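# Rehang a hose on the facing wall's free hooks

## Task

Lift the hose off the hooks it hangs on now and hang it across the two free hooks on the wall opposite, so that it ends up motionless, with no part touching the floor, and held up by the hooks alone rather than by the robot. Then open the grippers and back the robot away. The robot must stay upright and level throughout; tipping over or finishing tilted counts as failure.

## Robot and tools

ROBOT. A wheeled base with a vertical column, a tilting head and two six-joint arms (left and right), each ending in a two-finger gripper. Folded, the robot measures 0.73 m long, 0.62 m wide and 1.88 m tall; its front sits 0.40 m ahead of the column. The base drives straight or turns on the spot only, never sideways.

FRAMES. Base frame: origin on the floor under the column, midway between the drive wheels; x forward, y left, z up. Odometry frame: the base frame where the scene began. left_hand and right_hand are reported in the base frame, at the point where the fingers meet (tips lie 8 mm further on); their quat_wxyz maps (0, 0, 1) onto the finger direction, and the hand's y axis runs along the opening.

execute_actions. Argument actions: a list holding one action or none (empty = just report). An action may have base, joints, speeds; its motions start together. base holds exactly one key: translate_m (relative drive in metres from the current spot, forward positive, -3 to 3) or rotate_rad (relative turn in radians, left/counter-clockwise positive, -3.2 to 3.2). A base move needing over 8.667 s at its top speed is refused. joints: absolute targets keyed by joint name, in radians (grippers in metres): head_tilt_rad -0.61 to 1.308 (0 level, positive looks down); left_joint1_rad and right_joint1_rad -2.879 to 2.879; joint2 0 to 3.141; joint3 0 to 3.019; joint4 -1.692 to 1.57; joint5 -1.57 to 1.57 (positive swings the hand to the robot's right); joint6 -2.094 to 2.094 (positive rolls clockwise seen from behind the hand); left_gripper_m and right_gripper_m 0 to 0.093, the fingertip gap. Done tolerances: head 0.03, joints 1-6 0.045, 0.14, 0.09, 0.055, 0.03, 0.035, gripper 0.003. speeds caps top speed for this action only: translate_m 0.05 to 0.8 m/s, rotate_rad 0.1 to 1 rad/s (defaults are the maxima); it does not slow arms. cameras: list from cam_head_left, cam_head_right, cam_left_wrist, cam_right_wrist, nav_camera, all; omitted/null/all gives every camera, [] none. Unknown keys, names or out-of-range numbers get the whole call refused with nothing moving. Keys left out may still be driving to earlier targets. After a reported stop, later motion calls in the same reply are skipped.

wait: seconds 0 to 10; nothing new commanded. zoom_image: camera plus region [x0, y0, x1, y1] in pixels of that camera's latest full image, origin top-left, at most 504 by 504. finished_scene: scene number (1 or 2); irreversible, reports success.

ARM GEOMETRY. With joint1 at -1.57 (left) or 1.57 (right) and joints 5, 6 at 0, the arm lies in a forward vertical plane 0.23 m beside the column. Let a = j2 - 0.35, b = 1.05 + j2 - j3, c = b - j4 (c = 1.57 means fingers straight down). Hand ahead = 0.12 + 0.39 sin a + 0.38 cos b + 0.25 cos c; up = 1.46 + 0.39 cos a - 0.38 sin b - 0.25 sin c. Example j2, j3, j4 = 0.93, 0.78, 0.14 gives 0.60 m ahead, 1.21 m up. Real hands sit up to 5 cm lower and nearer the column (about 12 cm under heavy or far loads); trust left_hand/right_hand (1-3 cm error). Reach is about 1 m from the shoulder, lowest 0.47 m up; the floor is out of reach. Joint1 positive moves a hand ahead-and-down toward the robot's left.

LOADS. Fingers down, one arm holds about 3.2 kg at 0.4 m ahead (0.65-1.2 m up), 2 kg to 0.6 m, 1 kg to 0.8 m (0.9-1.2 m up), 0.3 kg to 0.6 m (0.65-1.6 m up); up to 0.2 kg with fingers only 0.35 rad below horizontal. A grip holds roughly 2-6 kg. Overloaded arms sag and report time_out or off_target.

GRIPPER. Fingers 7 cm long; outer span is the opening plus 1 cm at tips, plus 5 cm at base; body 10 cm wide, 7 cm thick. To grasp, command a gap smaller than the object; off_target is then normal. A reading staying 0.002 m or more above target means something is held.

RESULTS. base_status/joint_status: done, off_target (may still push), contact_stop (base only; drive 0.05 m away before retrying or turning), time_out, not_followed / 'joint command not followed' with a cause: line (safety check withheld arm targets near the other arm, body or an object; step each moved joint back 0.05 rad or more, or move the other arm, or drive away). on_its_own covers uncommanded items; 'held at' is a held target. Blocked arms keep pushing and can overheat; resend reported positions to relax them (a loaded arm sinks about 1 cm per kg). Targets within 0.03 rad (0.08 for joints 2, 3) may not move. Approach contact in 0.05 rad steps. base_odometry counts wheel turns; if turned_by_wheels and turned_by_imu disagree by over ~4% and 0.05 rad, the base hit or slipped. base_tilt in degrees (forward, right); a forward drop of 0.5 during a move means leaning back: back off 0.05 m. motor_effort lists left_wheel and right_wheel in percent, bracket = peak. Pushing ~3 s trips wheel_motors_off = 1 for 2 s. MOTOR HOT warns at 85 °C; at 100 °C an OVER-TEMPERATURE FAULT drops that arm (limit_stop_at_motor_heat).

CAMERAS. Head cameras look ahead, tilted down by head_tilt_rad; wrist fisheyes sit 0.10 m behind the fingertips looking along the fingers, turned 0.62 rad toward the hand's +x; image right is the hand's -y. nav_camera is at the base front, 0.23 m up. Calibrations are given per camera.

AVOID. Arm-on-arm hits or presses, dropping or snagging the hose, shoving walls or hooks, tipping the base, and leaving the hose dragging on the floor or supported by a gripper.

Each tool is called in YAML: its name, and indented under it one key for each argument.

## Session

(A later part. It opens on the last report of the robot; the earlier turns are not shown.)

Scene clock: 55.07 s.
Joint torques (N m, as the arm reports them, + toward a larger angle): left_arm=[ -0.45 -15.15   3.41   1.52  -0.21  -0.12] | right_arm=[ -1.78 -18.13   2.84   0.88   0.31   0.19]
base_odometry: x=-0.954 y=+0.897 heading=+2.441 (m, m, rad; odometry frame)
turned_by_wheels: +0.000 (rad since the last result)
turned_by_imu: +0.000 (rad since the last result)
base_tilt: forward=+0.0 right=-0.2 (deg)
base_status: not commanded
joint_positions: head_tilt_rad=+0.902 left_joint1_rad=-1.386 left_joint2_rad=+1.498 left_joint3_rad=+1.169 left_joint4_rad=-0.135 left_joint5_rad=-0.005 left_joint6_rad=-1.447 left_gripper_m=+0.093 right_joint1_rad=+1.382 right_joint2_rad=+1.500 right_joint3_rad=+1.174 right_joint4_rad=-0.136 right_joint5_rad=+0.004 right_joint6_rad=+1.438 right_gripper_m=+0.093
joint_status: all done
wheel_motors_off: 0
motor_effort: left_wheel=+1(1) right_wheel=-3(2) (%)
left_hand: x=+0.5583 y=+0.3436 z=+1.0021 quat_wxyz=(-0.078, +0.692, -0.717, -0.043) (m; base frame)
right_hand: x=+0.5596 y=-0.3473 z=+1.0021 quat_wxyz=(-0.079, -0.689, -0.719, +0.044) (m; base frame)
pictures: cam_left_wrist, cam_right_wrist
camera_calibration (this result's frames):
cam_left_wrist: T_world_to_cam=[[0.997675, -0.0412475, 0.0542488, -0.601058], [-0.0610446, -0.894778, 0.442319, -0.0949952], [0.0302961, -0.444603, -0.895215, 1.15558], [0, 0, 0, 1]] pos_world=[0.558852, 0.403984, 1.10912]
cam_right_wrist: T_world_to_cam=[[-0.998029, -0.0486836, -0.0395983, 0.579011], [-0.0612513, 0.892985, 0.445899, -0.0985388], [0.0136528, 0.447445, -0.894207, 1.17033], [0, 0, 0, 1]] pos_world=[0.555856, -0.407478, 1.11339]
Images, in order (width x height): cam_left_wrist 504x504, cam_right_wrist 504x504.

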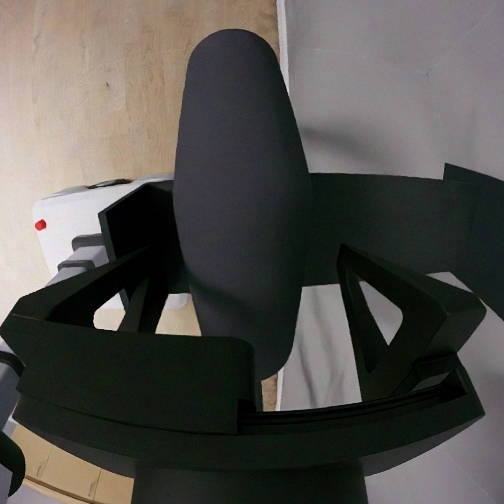

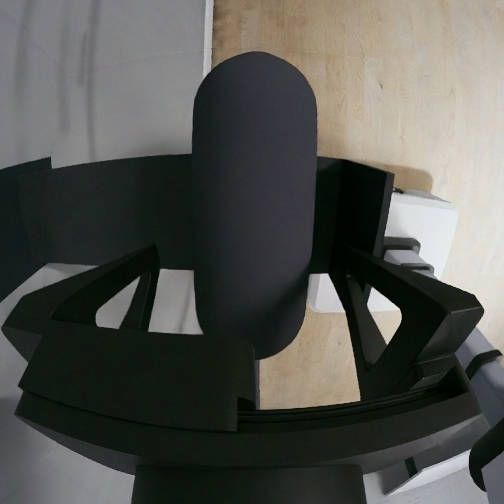

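execute_actions:
  actions:
    - {"joints":{"left_joint2_rad":1.58,"right_joint2_rad":1.58,"left_joint3_rad":1.23,"right_joint3_rad":1.23,"left_gripper_m":0.08,"right_gripper_m":0.08}}
  cameras: []

execute_actions:
  actions:
    - {"joints":{"left_gripper_m":0.03,"right_gripper_m":0.03}}
  cameras: ["cam_head_left","cam_left_wrist","cam_right_wrist"]

Scene clock: 57.97 s.
Joint torques (N m, as the arm reports them, + toward a larger angle): left_arm=[ -0.05 -15.19   2.72   1.3   -0.22  -0.1 ] | right_arm=[ -1.95 -17.95   2.53   0.58   0.31   0.16]
base_odometry: x=-0.954 y=+0.897 heading=+2.441 (m, m, rad; odometry frame)
turned_by_wheels: +0.000 (rad since the last result)
turned_by_imu: +0.000 (rad since the last result)
base_tilt: forward=+0.0 right=-0.3 (deg)
base_status: not commanded
joint_positions: head_tilt_rad=+0.902 left_joint1_rad=-1.386 left_joint2_rad=+1.568 left_joint3_rad=+1.228 left_joint4_rad=-0.132 left_joint5_rad=-0.005 left_joint6_rad=-1.450 left_gripper_m=+0.080 right_joint1_rad=+1.382 right_joint2_rad=+1.565 right_joint3_rad=+1.226 right_joint4_rad=-0.131 right_joint5_rad=+0.004 right_joint6_rad=+1.441 right_gripper_m=+0.080
joint_status: all done
wheel_motors_off: 0
motor_effort: left_wheel=+2(3) right_wheel=-3(3) (%)
left_hand: x=+0.5625 y=+0.3481 z=+0.9768 quat_wxyz=(-0.075, +0.693, -0.716, -0.045) (m; base frame)
right_hand: x=+0.5625 y=-0.3514 z=+0.9784 quat_wxyz=(-0.076, -0.690, -0.718, +0.046) (m; base frame)
pictures: none
No camera images: the call's "cameras" was empty. Leave "cameras" out to get every camera's image.

Scene clock: 58.60 s.
Joint torques (N m, as the arm reports them, + toward a larger angle): left_arm=[ -0.34 -15.17   2.68   1.29  -0.13  -0.1 ] | right_arm=[ -1.97 -18.1    2.66   0.76   0.31   0.14]
base_odometry: x=-0.954 y=+0.897 heading=+2.441 (m, m, rad; odometry frame)
turned_by_wheels: +0.000 (rad since the last result)
turned_by_imu: +0.000 (rad since the last result)
base_tilt: forward=+0.1 right=-0.1 (deg)
base_status: not commanded
joint_positions: head_tilt_rad=+0.902 left_joint1_rad=-1.386 left_joint2_rad=+1.568 left_joint3_rad=+1.225 left_joint4_rad=-0.132 left_joint5_rad=-0.007 left_joint6_rad=-1.450 left_gripper_m=+0.058 right_joint1_rad=+1.382 right_joint2_rad=+1.565 right_joint3_rad=+1.224 right_joint4_rad=-0.135 right_joint5_rad=+0.005 right_joint6_rad=+1.441 right_gripper_m=+0.058
joint_status: left_gripper_m off_target (ended at +0.058, target +0.030); right_gripper_m off_target (ended at +0.058, target +0.030)
wheel_motors_off: 0
motor_effort: left_wheel=+1(3) right_wheel=-1(2) (%)
left_hand: x=+0.5608 y=+0.3483 z=+0.9766 quat_wxyz=(-0.074, +0.693, -0.716, -0.047) (m; base frame)
right_hand: x=+0.5604 y=-0.3514 z=+0.9782 quat_wxyz=(-0.074, -0.691, -0.718, +0.048) (m; base frame)
pictures: cam_head_left, cam_left_wrist, cam_right_wrist
camera_calibration (this result's frames):
cam_head_left: T_world_to_cam=[[-0.0533846, -0.998539, 0.00837674, 0.0184187], [-0.733344, 0.0335102, -0.679031, 1.08379], [0.677758, -0.0423929, -0.734062, 1.0253], [0, 0, 0, 1]] pos_world=[0.10087, 0.0255391, 1.4884]
cam_left_wrist: T_world_to_cam=[[0.998312, -0.0369743, 0.0447797, -0.594597], [-0.052993, -0.895405, 0.442088, -0.0833992], [0.0237501, -0.443715, -0.895853, 1.13871], [0, 0, 0, 1]] pos_world=[0.562129, 0.408602, 1.08361]
cam_right_wrist: T_world_to_cam=[[-0.998692, -0.0428342, -0.0279215, 0.569586], [-0.050805, 0.892874, 0.447431, -0.091611], [0.00576499, 0.448265, -0.893882, 1.15523], [0, 0, 0, 1]] pos_world=[0.557527, -0.411652, 1.08953]
Images, in order (width x height): cam_head_left 896x504, cam_left_wrist 504x504, cam_right_wrist 504x504.

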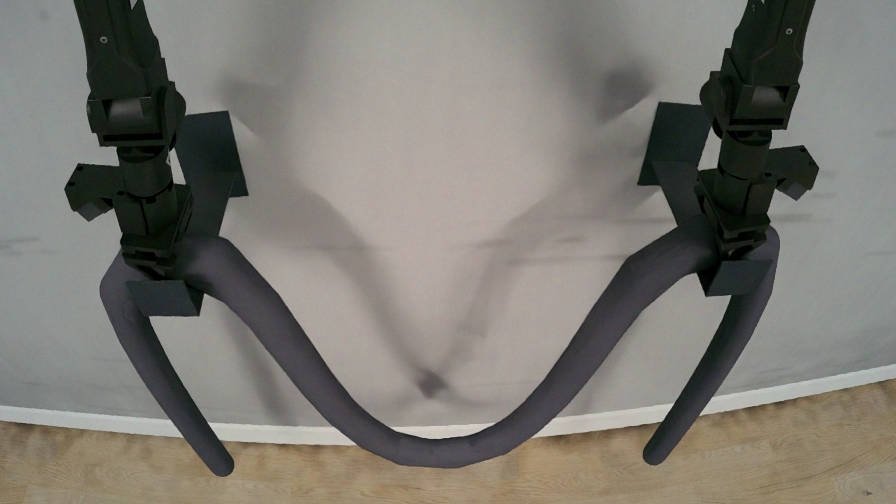

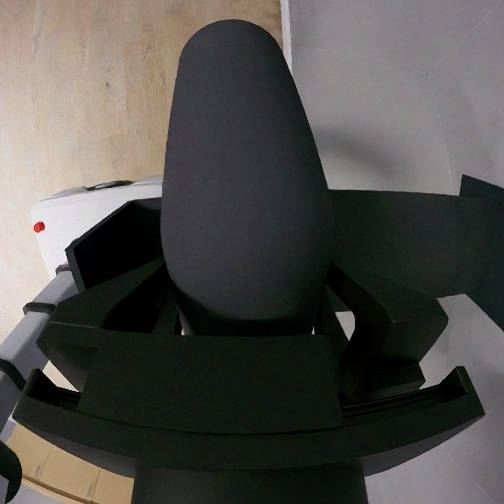

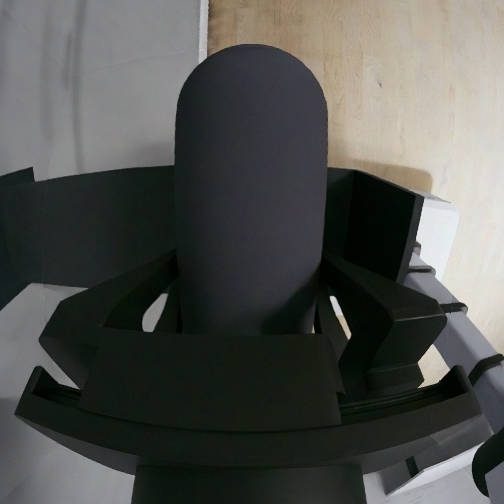

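execute_actions:
  actions:
    - {"joints":{"left_joint2_rad":1.4,"right_joint2_rad":1.4,"left_joint4_rad":-0.25,"right_joint4_rad":-0.25}}
  cameras: []

execute_actions:
  actions:
    - {"joints":{"left_joint1_rad":-1.33,"right_joint1_rad":1.33,"left_joint2_rad":1.15,"right_joint2_rad":1.15,"left_joint3_rad":1.12,"right_joint3_rad":1.12,"left_joint4_rad":-0.46,"right_joint4_rad":-0.46}}
  cameras: ["cam_head_left"]

Scene clock: 63.20 s.
Joint torques (N m, as the arm reports them, + toward a larger angle): left_arm=[ -0.68 -19.28   4.6    0.44  -0.16  -0.11] | right_arm=[ -1.64 -22.93   4.05   0.53   0.52   0.14]
base_odometry: x=-0.954 y=+0.897 heading=+2.441 (m, m, rad; odometry frame)
turned_by_wheels: +0.000 (rad since the last result)
turned_by_imu: +0.000 (rad since the last result)
base_tilt: forward=+0.1 right=-0.2 (deg)
base_status: not commanded
joint_positions: head_tilt_rad=+0.902 left_joint1_rad=-1.386 left_joint2_rad=+1.430 left_joint3_rad=+1.218 left_joint4_rad=-0.241 left_joint5_rad=-0.006 left_joint6_rad=-1.450 left_gripper_m=+0.058 right_joint1_rad=+1.384 right_joint2_rad=+1.434 right_joint3_rad=+1.225 right_joint4_rad=-0.250 right_joint5_rad=-0.002 right_joint6_rad=+1.441 right_gripper_m=+0.058
joint_status: all done
wheel_motors_off: 0
motor_effort: left_wheel=+1(2) right_wheel=-1(3) (%)
left_hand: x=+0.5932 y=+0.3415 z=+1.0369 quat_wxyz=(-0.083, +0.692, -0.716, -0.040) (m; base frame)
right_hand: x=+0.5931 y=-0.3424 z=+1.0358 quat_wxyz=(-0.078, -0.690, -0.719, +0.040) (m; base frame)
pictures: none
No camera images: the call's "cameras" was empty. Leave "cameras" out to get every camera's image.

Scene clock: 64.40 s.
Joint torques (N m, as the arm reports them, + toward a larger angle): left_arm=[  0.77 -17.21   7.01   0.24  -0.3   -0.1 ] | right_arm=[ -2.21 -21.     6.16   0.42   0.75   0.17]
base_odometry: x=-0.954 y=+0.897 heading=+2.441 (m, m, rad; odometry frame)
turned_by_wheels: +0.000 (rad since the last result)
turned_by_imu: +0.000 (rad since the last result)
base_tilt: forward=+0.1 right=-0.3 (deg)
base_status: not commanded
joint_positions: head_tilt_rad=+0.902 left_joint1_rad=-1.345 left_joint2_rad=+1.172 left_joint3_rad=+1.094 left_joint4_rad=-0.450 left_joint5_rad=-0.003 left_joint6_rad=-1.450 left_gripper_m=+0.058 right_joint1_rad=+1.345 right_joint2_rad=+1.176 right_joint3_rad=+1.101 right_joint4_rad=-0.459 right_joint5_rad=-0.007 right_joint6_rad=+1.441 right_gripper_m=+0.058
joint_status: all done
wheel_motors_off: 0
motor_effort: left_wheel=+3(3) right_wheel=-3(4) (%)
left_hand: x=+0.5634 y=+0.3438 z=+1.1380 quat_wxyz=(-0.064, +0.701, -0.706, -0.076) (m; base frame)
right_hand: x=+0.5639 y=-0.3432 z=+1.1374 quat_wxyz=(-0.058, -0.699, -0.709, +0.074) (m; base frame)
pictures: cam_head_left
camera_calibration (this result's frames):
cam_head_left: T_world_to_cam=[[-0.0533846, -0.998539, 0.00837674, 0.0184187], [-0.733344, 0.0335102, -0.679031, 1.08379], [0.677758, -0.0423929, -0.734062, 1.0253], [0, 0, 0, 1]] pos_world=[0.10087, 0.0255391, 1.4884]
Images, in order (width x height): cam_head_left 896x504.

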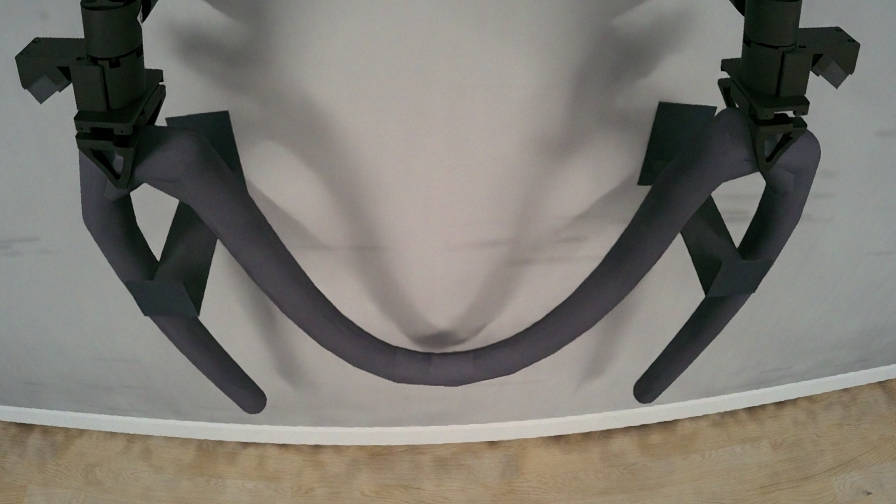

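execute_actions:
  actions:
    - {"joints":{"left_joint1_rad":-1.25,"right_joint1_rad":1.25}}
  cameras: []

execute_actions:
  actions:
    - {"base":{"translate_m":-0.45},"speeds":{"translate_m":0.3},"joints":{"head_tilt_rad":0.6}}
  cameras: ["cam_head_left"]

execute_actions:
  actions:
    - {"base":{"rotate_rad":-2.98},"speeds":{"rotate_rad":0.7}}
  cameras: []

execute_actions:
  actions:
    - {"base":{"translate_m":1.1},"speeds":{"translate_m":0.5}}
  cameras: []

execute_actions:
  actions:
    - {"base":{"rotate_rad":-0.19},"speeds":{"rotate_rad":0.5}}

Scene clock: 68.47 s.
Joint torques (N m, as the arm reports them, + toward a larger angle): left_arm=[  0.5  -17.     7.06   0.22  -0.47  -0.1 ] | right_arm=[ -2.34 -20.39   6.2    0.4    0.88   0.16]
base_odometry: x=-0.954 y=+0.897 heading=+2.441 (m, m, rad; odometry frame)
turned_by_wheels: +0.000 (rad since the last result)
turned_by_imu: +0.000 (rad since the last result)
base_tilt: forward=+0.1 right=-0.3 (deg)
base_status: not commanded
joint_positions: head_tilt_rad=+0.902 left_joint1_rad=-1.262 left_joint2_rad=+1.172 left_joint3_rad=+1.094 left_joint4_rad=-0.450 left_joint5_rad=+0.000 left_joint6_rad=-1.450 left_gripper_m=+0.058 right_joint1_rad=+1.259 right_joint2_rad=+1.176 right_joint3_rad=+1.101 right_joint4_rad=-0.459 right_joint5_rad=-0.009 right_joint6_rad=+1.441 right_gripper_m=+0.058
joint_status: all done
wheel_motors_off: 0
motor_effort: left_wheel=+1(1) right_wheel=-2(2) (%)
left_hand: x=+0.5576 y=+0.3858 z=+1.1479 quat_wxyz=(-0.086, +0.713, -0.688, -0.101) (m; base frame)
right_hand: x=+0.5579 y=-0.3868 z=+1.1477 quat_wxyz=(-0.082, -0.711, -0.691, +0.101) (m; base frame)
pictures: none
No camera images: the call's "cameras" was empty. Leave "cameras" out to get every camera's image.

Scene clock: 71.23 s.
Joint torques (N m, as the arm reports them, + toward a larger angle): left_arm=[  0.85 -16.98   6.97   0.3   -0.48  -0.1 ] | right_arm=[ -2.65 -20.73   6.17   0.38   0.89   0.16]
base_odometry: x=-0.610 y=+0.607 heading=+2.442 (m, m, rad; odometry frame)
turned_by_wheels: +0.001 (rad since the last result)
turned_by_imu: +0.001 (rad since the last result)
base_tilt: forward=+0.1 right=-0.2 (deg)
base_status: done
joint_positions: head_tilt_rad=+0.617 left_joint1_rad=-1.262 left_joint2_rad=+1.174 left_joint3_rad=+1.095 left_joint4_rad=-0.450 left_joint5_rad=+0.001 left_joint6_rad=-1.450 left_gripper_m=+0.058 right_joint1_rad=+1.263 right_joint2_rad=+1.176 right_joint3_rad=+1.101 right_joint4_rad=-0.459 right_joint5_rad=-0.009 right_joint6_rad=+1.441 right_gripper_m=+0.058
joint_status: all done
wheel_motors_off: 0
motor_effort: left_wheel=+0(38) right_wheel=-1(45) (%)
left_hand: x=+0.5576 y=+0.3858 z=+1.1475 quat_wxyz=(-0.086, +0.713, -0.688, -0.101) (m; base frame)
right_hand: x=+0.5581 y=-0.3851 z=+1.1470 quat_wxyz=(-0.080, -0.711, -0.692, +0.100) (m; base frame)
pictures: cam_head_left
camera_calibration (this result's frames):
cam_head_left: T_world_to_cam=[[-0.0535887, -0.998539, -0.00695293, 0.0420366], [-0.513131, 0.0335102, -0.857656, 1.34786], [0.856636, -0.0423929, -0.514177, 0.677731], [0, 0, 0, 1]] pos_world=[0.113313, 0.0255391, 1.50477]
Images, in order (width x height): cam_head_left 896x504.

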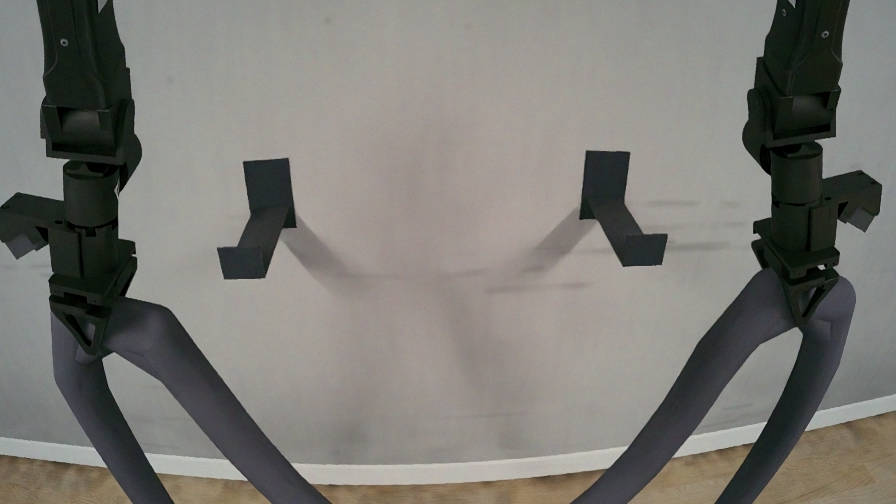

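Scene clock: 76.50 s.
Joint torques (N m, as the arm reports them, + toward a larger angle): left_arm=[  0.72 -16.86   6.97   0.3   -0.56  -0.11] | right_arm=[ -2.86 -20.77   6.12   0.42   0.86   0.15]
base_odometry: x=-0.610 y=+0.607 heading=-0.538 (m, m, rad; odometry frame)
turned_by_wheels: -2.980 (rad since the last result)
turned_by_imu: -2.961 (rad since the last result)
base_tilt: forward=+0.1 right=-0.3 (deg)
base_status: done
joint_positions: head_tilt_rad=+0.617 left_joint1_rad=-1.262 left_joint2_rad=+1.174 left_joint3_rad=+1.095 left_joint4_rad=-0.450 left_joint5_rad=+0.002 left_joint6_rad=-1.450 left_gripper_m=+0.058 right_joint1_rad=+1.265 right_joint2_rad=+1.176 right_joint3_rad=+1.101 right_joint4_rad=-0.459 right_joint5_rad=-0.009 right_joint6_rad=+1.441 right_gripper_m=+0.058
joint_status: not commanded
wheel_motors_off: 0
motor_effort: left_wheel=+0(45) right_wheel=-1(46) (%)
left_hand: x=+0.5577 y=+0.3856 z=+1.1475 quat_wxyz=(-0.085, +0.713, -0.688, -0.100) (m; base frame)
right_hand: x=+0.5583 y=-0.3838 z=+1.1467 quat_wxyz=(-0.080, -0.710, -0.692, +0.099) (m; base frame)
pictures: none
No camera images: the call's "cameras" was empty. Leave "cameras" out to get every camera's image.

Scene clock: 80.30 s.
Joint torques (N m, as the arm reports them, + toward a larger angle): left_arm=[  1.   -17.02   6.87   0.3   -0.55  -0.11] | right_arm=[ -2.86 -20.44   6.24   0.39   0.87   0.18]
base_odometry: x=+0.334 y=+0.043 heading=-0.539 (m, m, rad; odometry frame)
turned_by_wheels: -0.001 (rad since the last result)
turned_by_imu: +0.001 (rad since the last result)
base_tilt: forward=+0.2 right=-0.3 (deg)
base_status: done
joint_positions: head_tilt_rad=+0.617 left_joint1_rad=-1.262 left_joint2_rad=+1.174 left_joint3_rad=+1.095 left_joint4_rad=-0.451 left_joint5_rad=+0.002 left_joint6_rad=-1.450 left_gripper_m=+0.058 right_joint1_rad=+1.265 right_joint2_rad=+1.177 right_joint3_rad=+1.101 right_joint4_rad=-0.459 right_joint5_rad=-0.009 right_joint6_rad=+1.441 right_gripper_m=+0.058
joint_status: not commanded
wheel_motors_off: 0
motor_effort: left_wheel=-1(50) right_wheel=+2(65) (%)
left_hand: x=+0.5578 y=+0.3856 z=+1.1474 quat_wxyz=(-0.085, +0.713, -0.688, -0.101) (m; base frame)
right_hand: x=+0.5583 y=-0.3838 z=+1.1465 quat_wxyz=(-0.080, -0.710, -0.692, +0.099) (m; base frame)
pictures: none
No camera images: the call's "cameras" was empty. Leave "cameras" out to get every camera's image.

Scene clock: 81.60 s.
Joint torques (N m, as the arm reports them, + toward a larger angle): left_arm=[  1.09 -17.22   6.99   0.37  -0.57  -0.1 ] | right_arm=[ -2.74 -20.49   6.19   0.36   0.87   0.13]
base_odometry: x=+0.334 y=+0.043 heading=-0.728 (m, m, rad; odometry frame)
turned_by_wheels: -0.189 (rad since the last result)
turned_by_imu: -0.184 (rad since the last result)
base_tilt: forward=+0.0 right=-0.2 (deg)
base_status: done
joint_positions: head_tilt_rad=+0.617 left_joint1_rad=-1.262 left_joint2_rad=+1.174 left_joint3_rad=+1.095 left_joint4_rad=-0.451 left_joint5_rad=+0.002 left_joint6_rad=-1.450 left_gripper_m=+0.058 right_joint1_rad=+1.267 right_joint2_rad=+1.177 right_joint3_rad=+1.101 right_joint4_rad=-0.459 right_joint5_rad=-0.009 right_joint6_rad=+1.441 right_gripper_m=+0.058
joint_status: not commanded
wheel_motors_off: 0
motor_effort: left_wheel=+0(39) right_wheel=-1(57) (%)
left_hand: x=+0.5578 y=+0.3856 z=+1.1474 quat_wxyz=(-0.085, +0.713, -0.688, -0.101) (m; base frame)
right_hand: x=+0.5582 y=-0.3831 z=+1.1462 quat_wxyz=(-0.079, -0.710, -0.693, +0.099) (m; base frame)
pictures: cam_head_left, cam_head_right, cam_left_wrist, cam_right_wrist, nav_camera
camera_calibration (this result's frames):
cam_head_left: T_world_to_cam=[[-0.0535866, -0.998539, -0.00696852, 0.0420605], [-0.512882, 0.0335102, -0.857805, 1.34808], [0.856785, -0.0423929, -0.513928, 0.67734], [0, 0, 0, 1]] pos_world=[0.113323, 0.0255391, 1.50478]
cam_head_right: T_world_to_cam=[[-0.0645726, -0.997861, 0.0101973, -0.0492384], [-0.522921, 0.0251319, -0.85201, 1.34022], [0.849932, -0.0603489, -0.523426, 0.693308], [0, 0, 0, 1]] pos_world=[0.108385, -0.0409749, 1.50528]
cam_left_wrist: T_world_to_cam=[[0.999359, 0.0348207, -0.00829136, -0.565237], [0.0354761, -0.932721, 0.35885, -0.0651503], [0.00476189, -0.358914, -0.933358, 1.3293], [0, 0, 0, 1]] pos_world=[0.560857, 0.43602, 1.25941]
cam_right_wrist: T_world_to_cam=[[-0.999198, 0.026966, 0.0296112, 0.531878], [0.036133, 0.925872, 0.376105, -0.0927114], [-0.0172742, 0.376873, -0.926104, 1.34197], [0, 0, 0, 1]] pos_world=[0.557982, -0.434255, 1.26192]
Images, in order (width x height): cam_head_left 896x504, cam_head_right 896x504, cam_left_wrist 504x504, cam_right_wrist 504x504, nav_camera 896x504.

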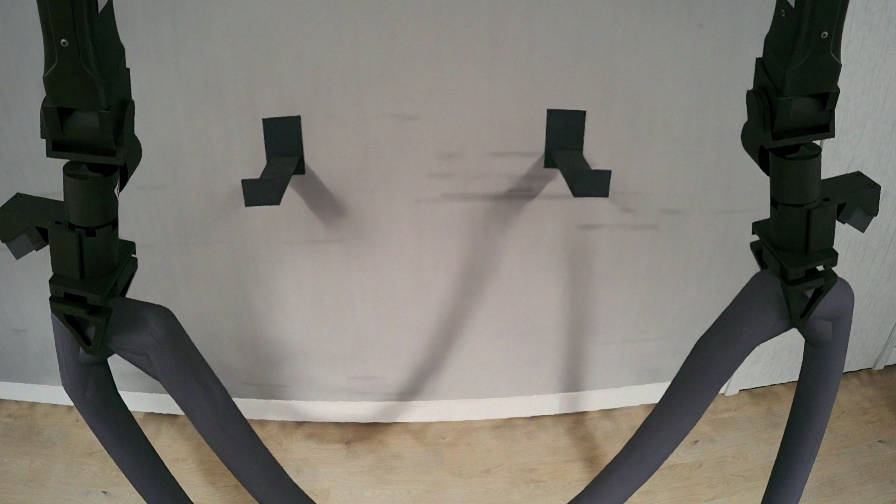

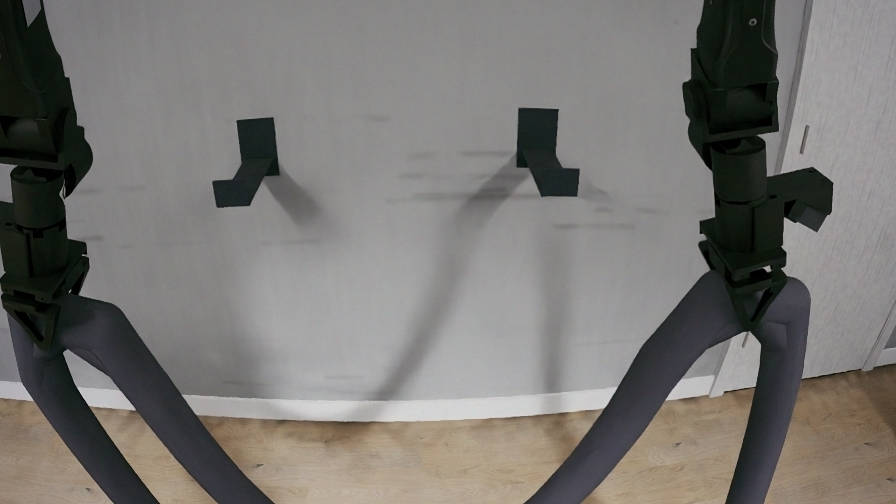

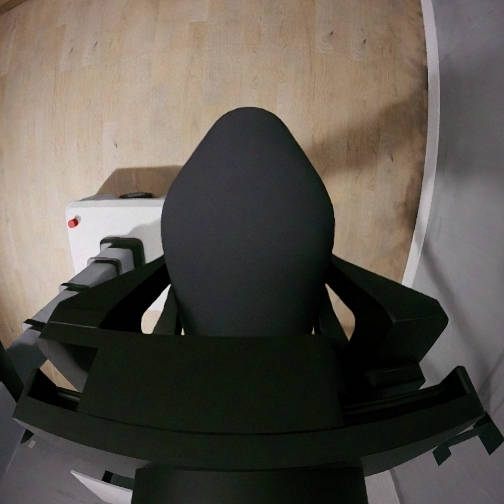

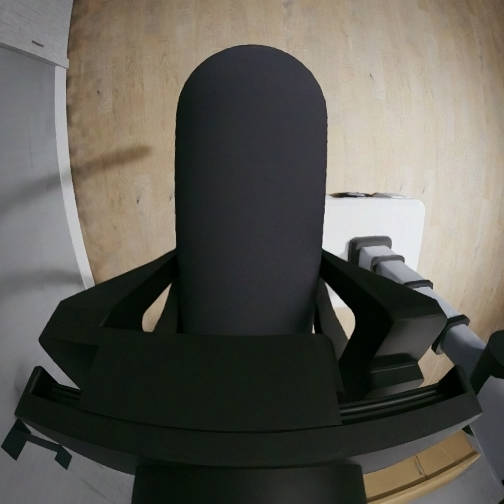

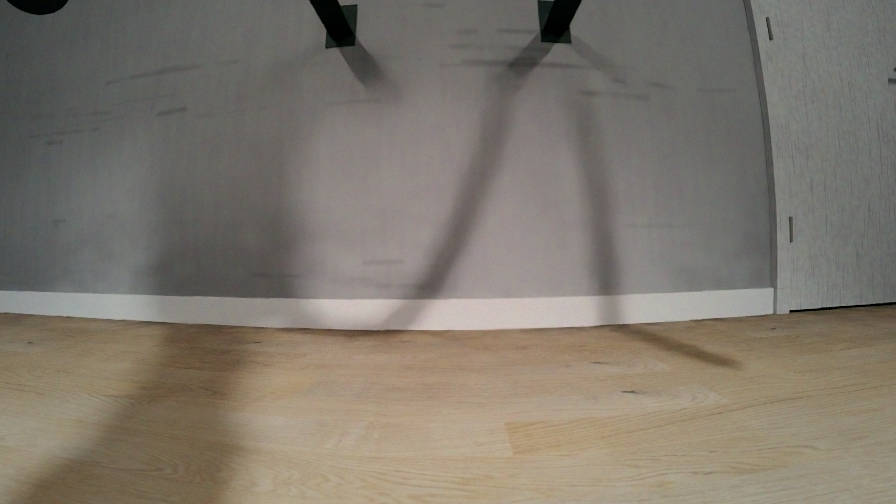

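execute_actions:
  actions:
    - {"base":{"translate_m":0.53},"speeds":{"translate_m":0.3},"joints":{"head_tilt_rad":0.9}}
  cameras: ["cam_head_left","cam_left_wrist","cam_right_wrist"]

Scene clock: 85.83 s.
Joint torques (N m, as the arm reports them, + toward a larger angle): left_arm=[  0.82 -17.17   6.89   0.35  -0.55  -0.12] | right_arm=[ -2.9  -20.46   6.18   0.45   0.89   0.16]
base_odometry: x=+0.730 y=-0.310 heading=-0.729 (m, m, rad; odometry frame)
turned_by_wheels: -0.001 (rad since the last result)
turned_by_imu: +0.000 (rad since the last result)
base_tilt: forward=+0.1 right=-0.2 (deg)
base_status: done
joint_positions: head_tilt_rad=+0.901 left_joint1_rad=-1.262 left_joint2_rad=+1.175 left_joint3_rad=+1.095 left_joint4_rad=-0.451 left_joint5_rad=+0.002 left_joint6_rad=-1.450 left_gripper_m=+0.058 right_joint1_rad=+1.267 right_joint2_rad=+1.177 right_joint3_rad=+1.101 right_joint4_rad=-0.460 right_joint5_rad=-0.009 right_joint6_rad=+1.441 right_gripper_m=+0.058
joint_status: all done
wheel_motors_off: 0
motor_effort: left_wheel=+0(44) right_wheel=+0(68) (%)
left_hand: x=+0.5575 y=+0.3857 z=+1.1471 quat_wxyz=(-0.085, +0.713, -0.688, -0.101) (m; base frame)
right_hand: x=+0.5579 y=-0.3830 z=+1.1460 quat_wxyz=(-0.079, -0.710, -0.693, +0.099) (m; base frame)
pictures: cam_head_left, cam_left_wrist, cam_right_wrist
camera_calibration (this result's frames):
cam_head_left: T_world_to_cam=[[-0.0533883, -0.998539, 0.00835352, 0.0184547], [-0.733049, 0.0335102, -0.67935, 1.08426], [0.678078, -0.0423929, -0.733767, 1.02483], [0, 0, 0, 1]] pos_world=[0.100892, 0.0255391, 1.48843]
cam_left_wrist: T_world_to_cam=[[0.999346, 0.0350204, -0.0090218, -0.564218], [0.0359243, -0.932672, 0.358932, -0.0653367], [0.00415557, -0.359022, -0.93332, 1.32935], [0, 0, 0, 1]] pos_world=[0.560672, 0.436085, 1.25907]
cam_right_wrist: T_world_to_cam=[[-0.999159, 0.0272428, 0.0306589, 0.530461], [0.0367938, 0.925655, 0.376575, -0.0936825], [-0.0181207, 0.377386, -0.925879, 1.34218], [0, 0, 0, 1]] pos_world=[0.557783, -0.434252, 1.26171]
Images, in order (width x height): cam_head_left 896x504, cam_left_wrist 504x504, cam_right_wrist 504x504.

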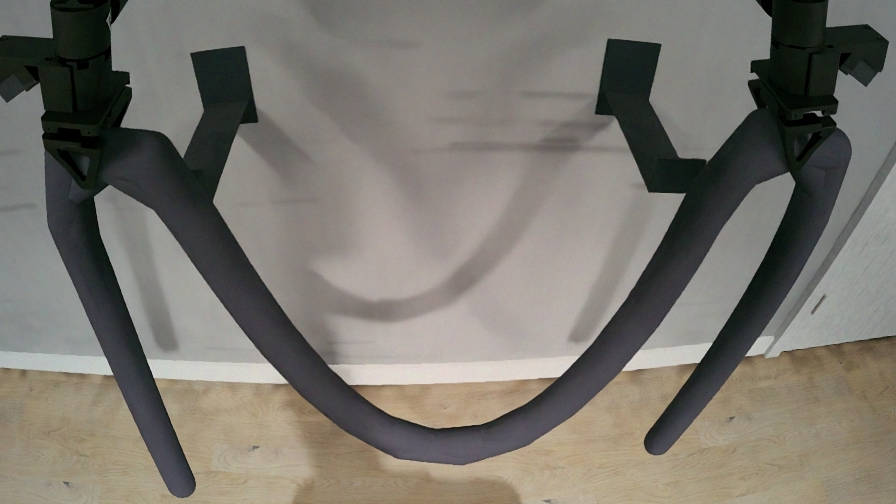

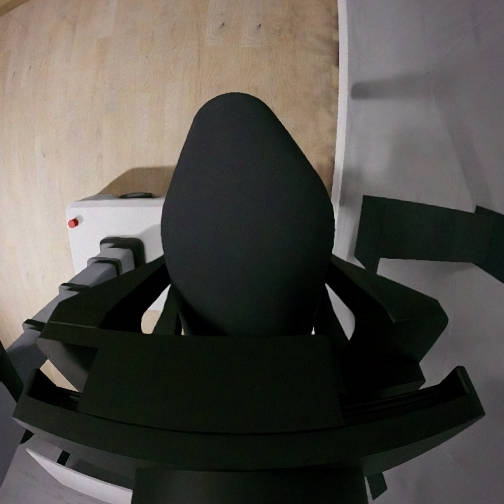

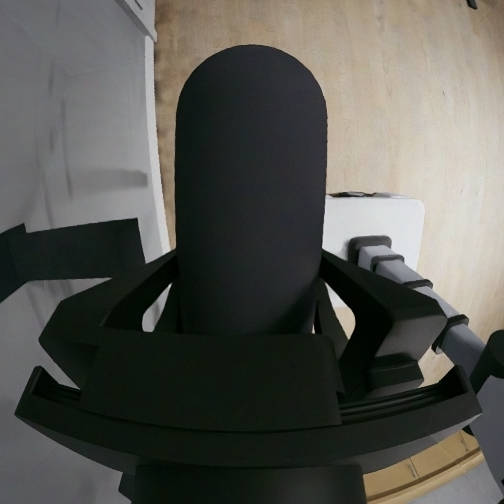

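execute_actions:
  actions:
    - {"base":{"rotate_rad":0.035}}
  cameras: []

execute_actions:
  actions:
    - {"base":{"translate_m":0.25},"speeds":{"translate_m":0.15}}
  cameras: ["cam_head_left","cam_left_wrist","cam_right_wrist"]

Scene clock: 88.30 s.
Joint torques (N m, as the arm reports them, + toward a larger angle): left_arm=[  0.99 -17.6    6.81   0.28  -0.56  -0.11] | right_arm=[ -2.65 -20.23   6.18   0.43   0.88   0.15]
base_odometry: x=+0.730 y=-0.310 heading=-0.695 (m, m, rad; odometry frame)
turned_by_wheels: +0.034 (rad since the last result)
turned_by_imu: +0.034 (rad since the last result)
base_tilt: forward=+0.0 right=-0.3 (deg)
base_status: done
joint_positions: head_tilt_rad=+0.901 left_joint1_rad=-1.262 left_joint2_rad=+1.175 left_joint3_rad=+1.095 left_joint4_rad=-0.451 left_joint5_rad=+0.002 left_joint6_rad=-1.450 left_gripper_m=+0.058 right_joint1_rad=+1.267 right_joint2_rad=+1.177 right_joint3_rad=+1.101 right_joint4_rad=-0.460 right_joint5_rad=-0.009 right_joint6_rad=+1.441 right_gripper_m=+0.058
joint_status: not commanded
wheel_motors_off: 0
motor_effort: left_wheel=-1(40) right_wheel=+0(49) (%)
left_hand: x=+0.5575 y=+0.3857 z=+1.1471 quat_wxyz=(-0.085, +0.713, -0.688, -0.101) (m; base frame)
right_hand: x=+0.5579 y=-0.3832 z=+1.1460 quat_wxyz=(-0.079, -0.710, -0.692, +0.099) (m; base frame)
pictures: none
No camera images: the call's "cameras" was empty. Leave "cameras" out to get every camera's image.

Scene clock: 91.03 s.
Joint torques (N m, as the arm reports them, + toward a larger angle): left_arm=[  1.52 -16.4    6.87   0.27  -0.56  -0.11] | right_arm=[ -2.42 -20.53   6.19   0.4    0.86   0.15]
base_odometry: x=+0.922 y=-0.470 heading=-0.694 (m, m, rad; odometry frame)
turned_by_wheels: +0.001 (rad since the last result)
turned_by_imu: +0.001 (rad since the last result)
base_tilt: forward=+0.0 right=-0.3 (deg)
base_status: done
joint_positions: head_tilt_rad=+0.902 left_joint1_rad=-1.262 left_joint2_rad=+1.175 left_joint3_rad=+1.096 left_joint4_rad=-0.451 left_joint5_rad=+0.002 left_joint6_rad=-1.450 left_gripper_m=+0.058 right_joint1_rad=+1.267 right_joint2_rad=+1.178 right_joint3_rad=+1.101 right_joint4_rad=-0.460 right_joint5_rad=-0.009 right_joint6_rad=+1.441 right_gripper_m=+0.058
joint_status: not commanded
wheel_motors_off: 0
motor_effort: left_wheel=+2(54) right_wheel=-1(46) (%)
left_hand: x=+0.5578 y=+0.3857 z=+1.1472 quat_wxyz=(-0.085, +0.713, -0.688, -0.101) (m; base frame)
right_hand: x=+0.5576 y=-0.3833 z=+1.1457 quat_wxyz=(-0.078, -0.710, -0.692, +0.099) (m; base frame)
pictures: cam_head_left, cam_left_wrist, cam_right_wrist
camera_calibration (this result's frames):
cam_head_left: T_world_to_cam=[[-0.0533851, -0.998539, 0.00837345, 0.0184238], [-0.733302, 0.0335102, -0.679076, 1.08386], [0.677804, -0.0423929, -0.73402, 1.02523], [0, 0, 0, 1]] pos_world=[0.100873, 0.0255391, 1.48841]
cam_left_wrist: T_world_to_cam=[[0.999353, 0.0349206, -0.00865658, -0.564826], [0.0357002, -0.932696, 0.358891, -0.0651696], [0.00445873, -0.358968, -0.933339, 1.32924], [0, 0, 0, 1]] pos_world=[0.56086, 0.436096, 1.25913]
cam_right_wrist: T_world_to_cam=[[-0.999125, 0.0276377, 0.0313804, 0.529496], [0.0374275, 0.925722, 0.376348, -0.0934077], [-0.0186481, 0.377193, -0.925947, 1.3423], [0, 0, 0, 1]] pos_world=[0.557561, -0.434471, 1.26144]
Images, in order (width x height): cam_head_left 896x504, cam_left_wrist 504x504, cam_right_wrist 504x504.

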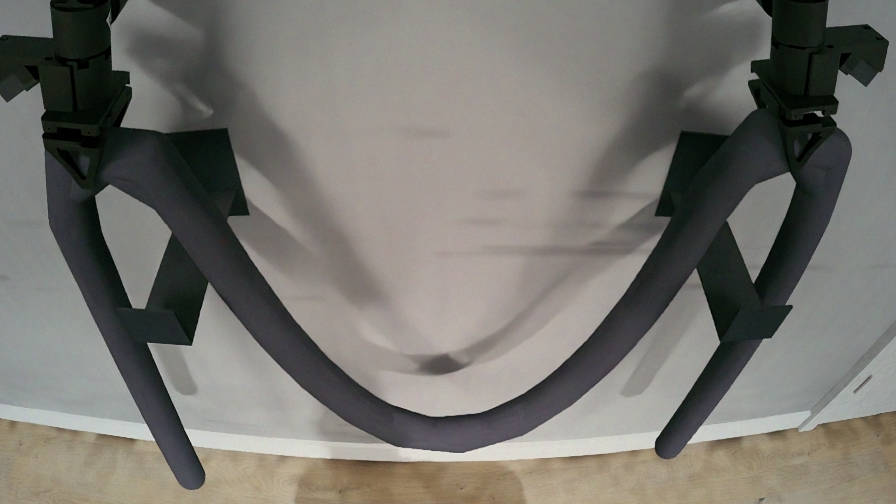

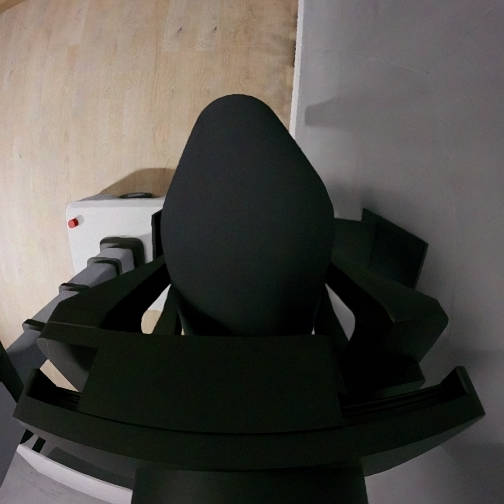

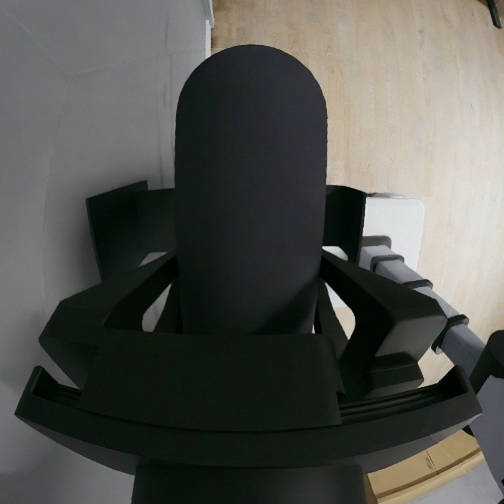

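execute_actions:
  actions:
    - {"joints":{"left_joint1_rad":-1.35,"right_joint1_rad":1.33,"left_joint2_rad":1.38,"right_joint2_rad":1.38,"left_joint3_rad":1.18,"right_joint3_rad":1.18,"left_joint4_rad":-0.29,"right_joint4_rad":-0.29}}
  cameras: []

execute_actions:
  actions:
    - {"joints":{"left_joint1_rad":-1.4,"right_joint1_rad":1.37,"left_joint2_rad":1.54,"right_joint2_rad":1.54,"left_joint3_rad":1.23,"right_joint3_rad":1.23,"left_joint4_rad":-0.15,"right_joint4_rad":-0.15}}
  cameras: ["cam_head_left"]

Scene clock: 94.70 s.
Joint torques (N m, as the arm reports them, + toward a larger angle): left_arm=[  0.93 -19.54   4.16   0.82  -0.33  -0.11] | right_arm=[ -3.16 -23.82   4.19   0.29   0.75   0.17]
base_odometry: x=+0.922 y=-0.470 heading=-0.694 (m, m, rad; odometry frame)
turned_by_wheels: +0.000 (rad since the last result)
turned_by_imu: +0.000 (rad since the last result)
base_tilt: forward=+0.1 right=-0.2 (deg)
base_status: not commanded
joint_positions: head_tilt_rad=+0.902 left_joint1_rad=-1.363 left_joint2_rad=+1.433 left_joint3_rad=+1.165 left_joint4_rad=-0.296 left_joint5_rad=-0.002 left_joint6_rad=-1.450 left_gripper_m=+0.058 right_joint1_rad=+1.354 right_joint2_rad=+1.434 right_joint3_rad=+1.164 right_joint4_rad=-0.288 right_joint5_rad=-0.007 right_joint6_rad=+1.441 right_gripper_m=+0.058
joint_status: all done
wheel_motors_off: 0
motor_effort: left_wheel=+0(3) right_wheel=-2(3) (%)
left_hand: x=+0.5444 y=+0.3516 z=+1.0315 quat_wxyz=(-0.044, +0.700, -0.709, -0.081) (m; base frame)
right_hand: x=+0.5447 y=-0.3566 z=+1.0318 quat_wxyz=(-0.046, -0.698, -0.710, +0.078) (m; base frame)
pictures: none
No camera images: the call's "cameras" was empty. Leave "cameras" out to get every camera's image.

Scene clock: 95.50 s.
Joint torques (N m, as the arm reports them, + toward a larger angle): left_arm=[ -0.82 -16.34   3.24   1.12   0.37  -0.11] | right_arm=[ -2.21 -19.41   3.53   0.61   0.49   0.15]
base_odometry: x=+0.922 y=-0.470 heading=-0.694 (m, m, rad; odometry frame)
turned_by_wheels: +0.000 (rad since the last result)
turned_by_imu: +0.000 (rad since the last result)
base_tilt: forward=+0.1 right=-0.2 (deg)
base_status: not commanded
joint_positions: head_tilt_rad=+0.902 left_joint1_rad=-1.389 left_joint2_rad=+1.542 left_joint3_rad=+1.222 left_joint4_rad=-0.157 left_joint5_rad=-0.020 left_joint6_rad=-1.450 left_gripper_m=+0.058 right_joint1_rad=+1.374 right_joint2_rad=+1.537 right_joint3_rad=+1.217 right_joint4_rad=-0.150 right_joint5_rad=+0.000 right_joint6_rad=+1.441 right_gripper_m=+0.058
joint_status: all done
wheel_motors_off: 0
motor_effort: left_wheel=+1(1) right_wheel=-2(3) (%)
left_hand: x=+0.5647 y=+0.3470 z=+0.9871 quat_wxyz=(-0.076, +0.693, -0.715, -0.052) (m; base frame)
right_hand: x=+0.5651 y=-0.3543 z=+0.9904 quat_wxyz=(-0.077, -0.692, -0.716, +0.047) (m; base frame)
pictures: cam_head_left
camera_calibration (this result's frames):
cam_head_left: T_world_to_cam=[[-0.0533851, -0.998539, 0.00837345, 0.0184238], [-0.733302, 0.0335102, -0.679076, 1.08386], [0.677804, -0.0423929, -0.73402, 1.02523], [0, 0, 0, 1]] pos_world=[0.100873, 0.0255391, 1.48841]
Images, in order (width x height): cam_head_left 896x504.

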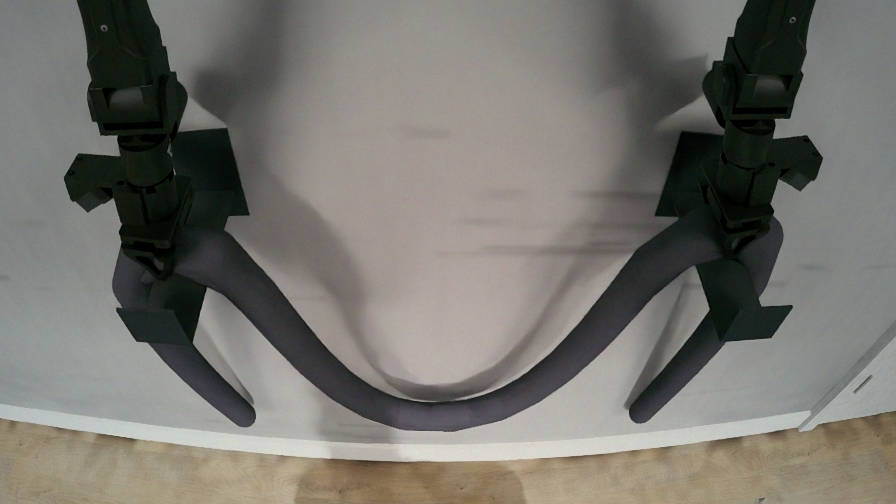

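execute_actions:
  actions:
    - {"joints":{"left_gripper_m":0.093,"right_gripper_m":0.093}}
  cameras: []

execute_actions:
  actions:
    - {"joints":{"left_joint2_rad":1.48,"right_joint2_rad":1.48,"left_joint4_rad":-0.23,"right_joint4_rad":-0.23}}
  cameras: []

execute_actions:
  actions:
    - {"joints":{"left_joint2_rad":1.42,"right_joint2_rad":1.42,"left_joint4_rad":-0.33,"right_joint4_rad":-0.33}}
  cameras: []

execute_actions:
  actions:
    - {"joints":{"left_joint2_rad":1.25,"right_joint2_rad":1.25,"left_joint4_rad":-0.5,"right_joint4_rad":-0.5}}
  cameras: []

execute_actions:
  actions:
    - {"base":{"translate_m":-0.8},"joints":{"head_tilt_rad":0.6}}
  cameras: ["cam_head_left","nav_camera"]

Scene clock: 99.13 s.
Joint torques (N m, as the arm reports them, + toward a larger angle): left_arm=[ -0.88 -16.92   3.14   1.11  -0.04  -0.1 ] | right_arm=[ -1.78 -19.4    3.54   0.6    0.49   0.15]
base_odometry: x=+0.922 y=-0.470 heading=-0.694 (m, m, rad; odometry frame)
turned_by_wheels: +0.000 (rad since the last result)
turned_by_imu: +0.000 (rad since the last result)
base_tilt: forward=+0.0 right=-0.2 (deg)
base_status: not commanded
joint_positions: head_tilt_rad=+0.902 left_joint1_rad=-1.390 left_joint2_rad=+1.542 left_joint3_rad=+1.222 left_joint4_rad=-0.157 left_joint5_rad=-0.009 left_joint6_rad=-1.450 left_gripper_m=+0.093 right_joint1_rad=+1.374 right_joint2_rad=+1.537 right_joint3_rad=+1.217 right_joint4_rad=-0.150 right_joint5_rad=+0.000 right_joint6_rad=+1.441 right_gripper_m=+0.093
joint_status: all done
wheel_motors_off: 0
motor_effort: left_wheel=+0(1) right_wheel=-3(3) (%)
left_hand: x=+0.5649 y=+0.3447 z=+0.9867 quat_wxyz=(-0.073, +0.693, -0.716, -0.048) (m; base frame)
right_hand: x=+0.5651 y=-0.3543 z=+0.9904 quat_wxyz=(-0.077, -0.692, -0.716, +0.047) (m; base frame)
pictures: none
No camera images: the call's "cameras" was empty. Leave "cameras" out to get every camera's image.

Scene clock: 99.87 s.
Joint torques (N m, as the arm reports them, + toward a larger angle): left_arm=[ -0.82 -17.08   3.76   0.2   -0.04  -0.11] | right_arm=[ -2.4  -20.23   3.98   0.35   0.5    0.13]
base_odometry: x=+0.922 y=-0.470 heading=-0.694 (m, m, rad; odometry frame)
turned_by_wheels: +0.000 (rad since the last result)
turned_by_imu: +0.000 (rad since the last result)
base_tilt: forward=+0.0 right=-0.2 (deg)
base_status: not commanded
joint_positions: head_tilt_rad=+0.902 left_joint1_rad=-1.390 left_joint2_rad=+1.485 left_joint3_rad=+1.222 left_joint4_rad=-0.217 left_joint5_rad=-0.009 left_joint6_rad=-1.450 left_gripper_m=+0.093 right_joint1_rad=+1.374 right_joint2_rad=+1.488 right_joint3_rad=+1.217 right_joint4_rad=-0.226 right_joint5_rad=+0.000 right_joint6_rad=+1.441 right_gripper_m=+0.093
joint_status: all done
wheel_motors_off: 0
motor_effort: left_wheel=+1(2) right_wheel=-2(2) (%)
left_hand: x=+0.5773 y=+0.3418 z=+1.0119 quat_wxyz=(-0.072, +0.693, -0.716, -0.048) (m; base frame)
right_hand: x=+0.5696 y=-0.3511 z=+1.0116 quat_wxyz=(-0.066, -0.693, -0.716, +0.056) (m; base frame)
pictures: none
No camera images: the call's "cameras" was empty. Leave "cameras" out to get every camera's image.

Scene clock: 100.60 s.
Joint torques (N m, as the arm reports them, + toward a larger angle): left_arm=[ -1.09 -17.28   4.31   0.18  -0.03  -0.11] | right_arm=[ -1.64 -20.17   4.59   0.2    0.48   0.14]
base_odometry: x=+0.922 y=-0.470 heading=-0.694 (m, m, rad; odometry frame)
turned_by_wheels: +0.000 (rad since the last result)
turned_by_imu: +0.000 (rad since the last result)
base_tilt: forward=+0.0 right=-0.3 (deg)
base_status: not commanded
joint_positions: head_tilt_rad=+0.902 left_joint1_rad=-1.390 left_joint2_rad=+1.425 left_joint3_rad=+1.222 left_joint4_rad=-0.316 left_joint5_rad=-0.009 left_joint6_rad=-1.450 left_gripper_m=+0.093 right_joint1_rad=+1.374 right_joint2_rad=+1.424 right_joint3_rad=+1.217 right_joint4_rad=-0.325 right_joint5_rad=+0.000 right_joint6_rad=+1.441 right_gripper_m=+0.093
joint_status: all done
wheel_motors_off: 0
motor_effort: left_wheel=+2(2) right_wheel=-2(1) (%)
left_hand: x=+0.5793 y=+0.3378 z=+1.0385 quat_wxyz=(-0.056, +0.694, -0.715, -0.061) (m; base frame)
right_hand: x=+0.5736 y=-0.3466 z=+1.0399 quat_wxyz=(-0.053, -0.694, -0.715, +0.067) (m; base frame)
pictures: none
No camera images: the call's "cameras" was empty. Leave "cameras" out to get every camera's image.

Scene clock: 101.67 s.
Joint torques (N m, as the arm reports them, + toward a larger angle): left_arm=[ -1.24 -15.56   5.86   0.11  -0.03  -0.11] | right_arm=[ -1.52 -20.55   6.63   0.67   0.46   0.17]
base_odometry: x=+0.922 y=-0.470 heading=-0.694 (m, m, rad; odometry frame)
turned_by_wheels: +0.000 (rad since the last result)
turned_by_imu: +0.000 (rad since the last result)
base_tilt: forward=+0.0 right=-0.3 (deg)
base_status: not commanded
joint_positions: head_tilt_rad=+0.902 left_joint1_rad=-1.390 left_joint2_rad=+1.233 left_joint3_rad=+1.225 left_joint4_rad=-0.485 left_joint5_rad=-0.009 left_joint6_rad=-1.450 left_gripper_m=+0.093 right_joint1_rad=+1.373 right_joint2_rad=+1.263 right_joint3_rad=+1.206 right_joint4_rad=-0.509 right_joint5_rad=+0.000 right_joint6_rad=+1.441 right_gripper_m=+0.093
joint_status: all done
wheel_motors_off: 0
motor_effort: left_wheel=+4(4) right_wheel=+1(3) (%)
left_hand: x=+0.6133 y=+0.3265 z=+1.1293 quat_wxyz=(-0.066, +0.693, -0.716, -0.052) (m; base frame)
right_hand: x=+0.5853 y=-0.3355 z=+1.1132 quat_wxyz=(-0.040, -0.695, -0.714, +0.077) (m; base frame)
pictures: none
No camera images: the call's "cameras" was empty. Leave "cameras" out to get every camera's image.

Scene clock: 104.67 s.
Joint torques (N m, as the arm reports them, + toward a larger angle): left_arm=[ -1.05 -15.2    5.88   0.25  -0.07  -0.09] | right_arm=[ -1.23 -20.85   6.49   0.66   0.45   0.14]
base_odometry: x=+0.307 y=+0.042 heading=-0.694 (m, m, rad; odometry frame)
turned_by_wheels: +0.000 (rad since the last result)
turned_by_imu: -0.001 (rad since the last result)
base_tilt: forward=-0.1 right=-0.2 (deg)
base_status: done
joint_positions: head_tilt_rad=+0.617 left_joint1_rad=-1.390 left_joint2_rad=+1.235 left_joint3_rad=+1.223 left_joint4_rad=-0.487 left_joint5_rad=-0.009 left_joint6_rad=-1.450 left_gripper_m=+0.093 right_joint1_rad=+1.373 right_joint2_rad=+1.260 right_joint3_rad=+1.208 right_joint4_rad=-0.504 right_joint5_rad=+0.001 right_joint6_rad=+1.441 right_gripper_m=+0.093
joint_status: all done
wheel_motors_off: 0
motor_effort: left_wheel=+1(47) right_wheel=-1(49) (%)
left_hand: x=+0.6111 y=+0.3265 z=+1.1280 quat_wxyz=(-0.064, +0.693, -0.716, -0.054) (m; base frame)
right_hand: x=+0.5883 y=-0.3358 z=+1.1146 quat_wxyz=(-0.044, -0.695, -0.714, +0.075) (m; base frame)
pictures: cam_head_left, nav_camera
camera_calibration (this result's frames):
cam_head_left: T_world_to_cam=[[-0.0535875, -0.998539, -0.00696193, 0.0420505], [-0.512987, 0.0335102, -0.857742, 1.34799], [0.856722, -0.0423929, -0.514033, 0.677505], [0, 0, 0, 1]] pos_world=[0.113319, 0.0255391, 1.50478]
Images, in order (width x height): cam_head_left 896x504, nav_camera 896x504.

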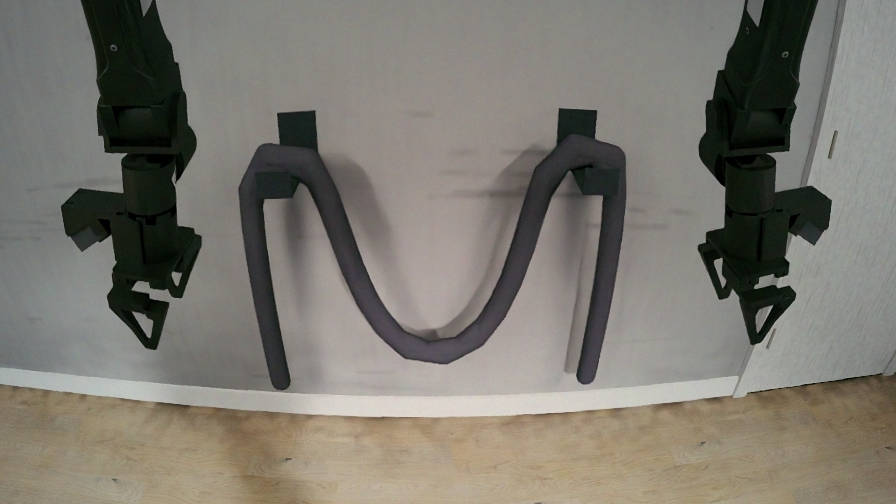

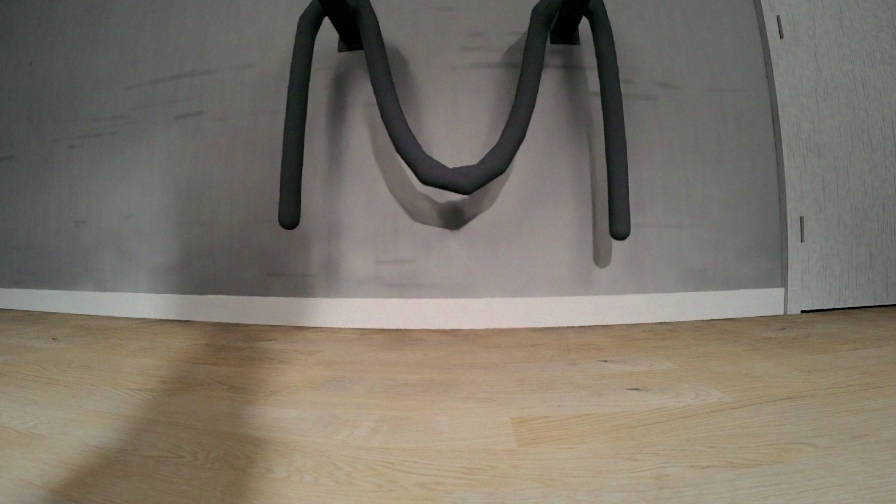

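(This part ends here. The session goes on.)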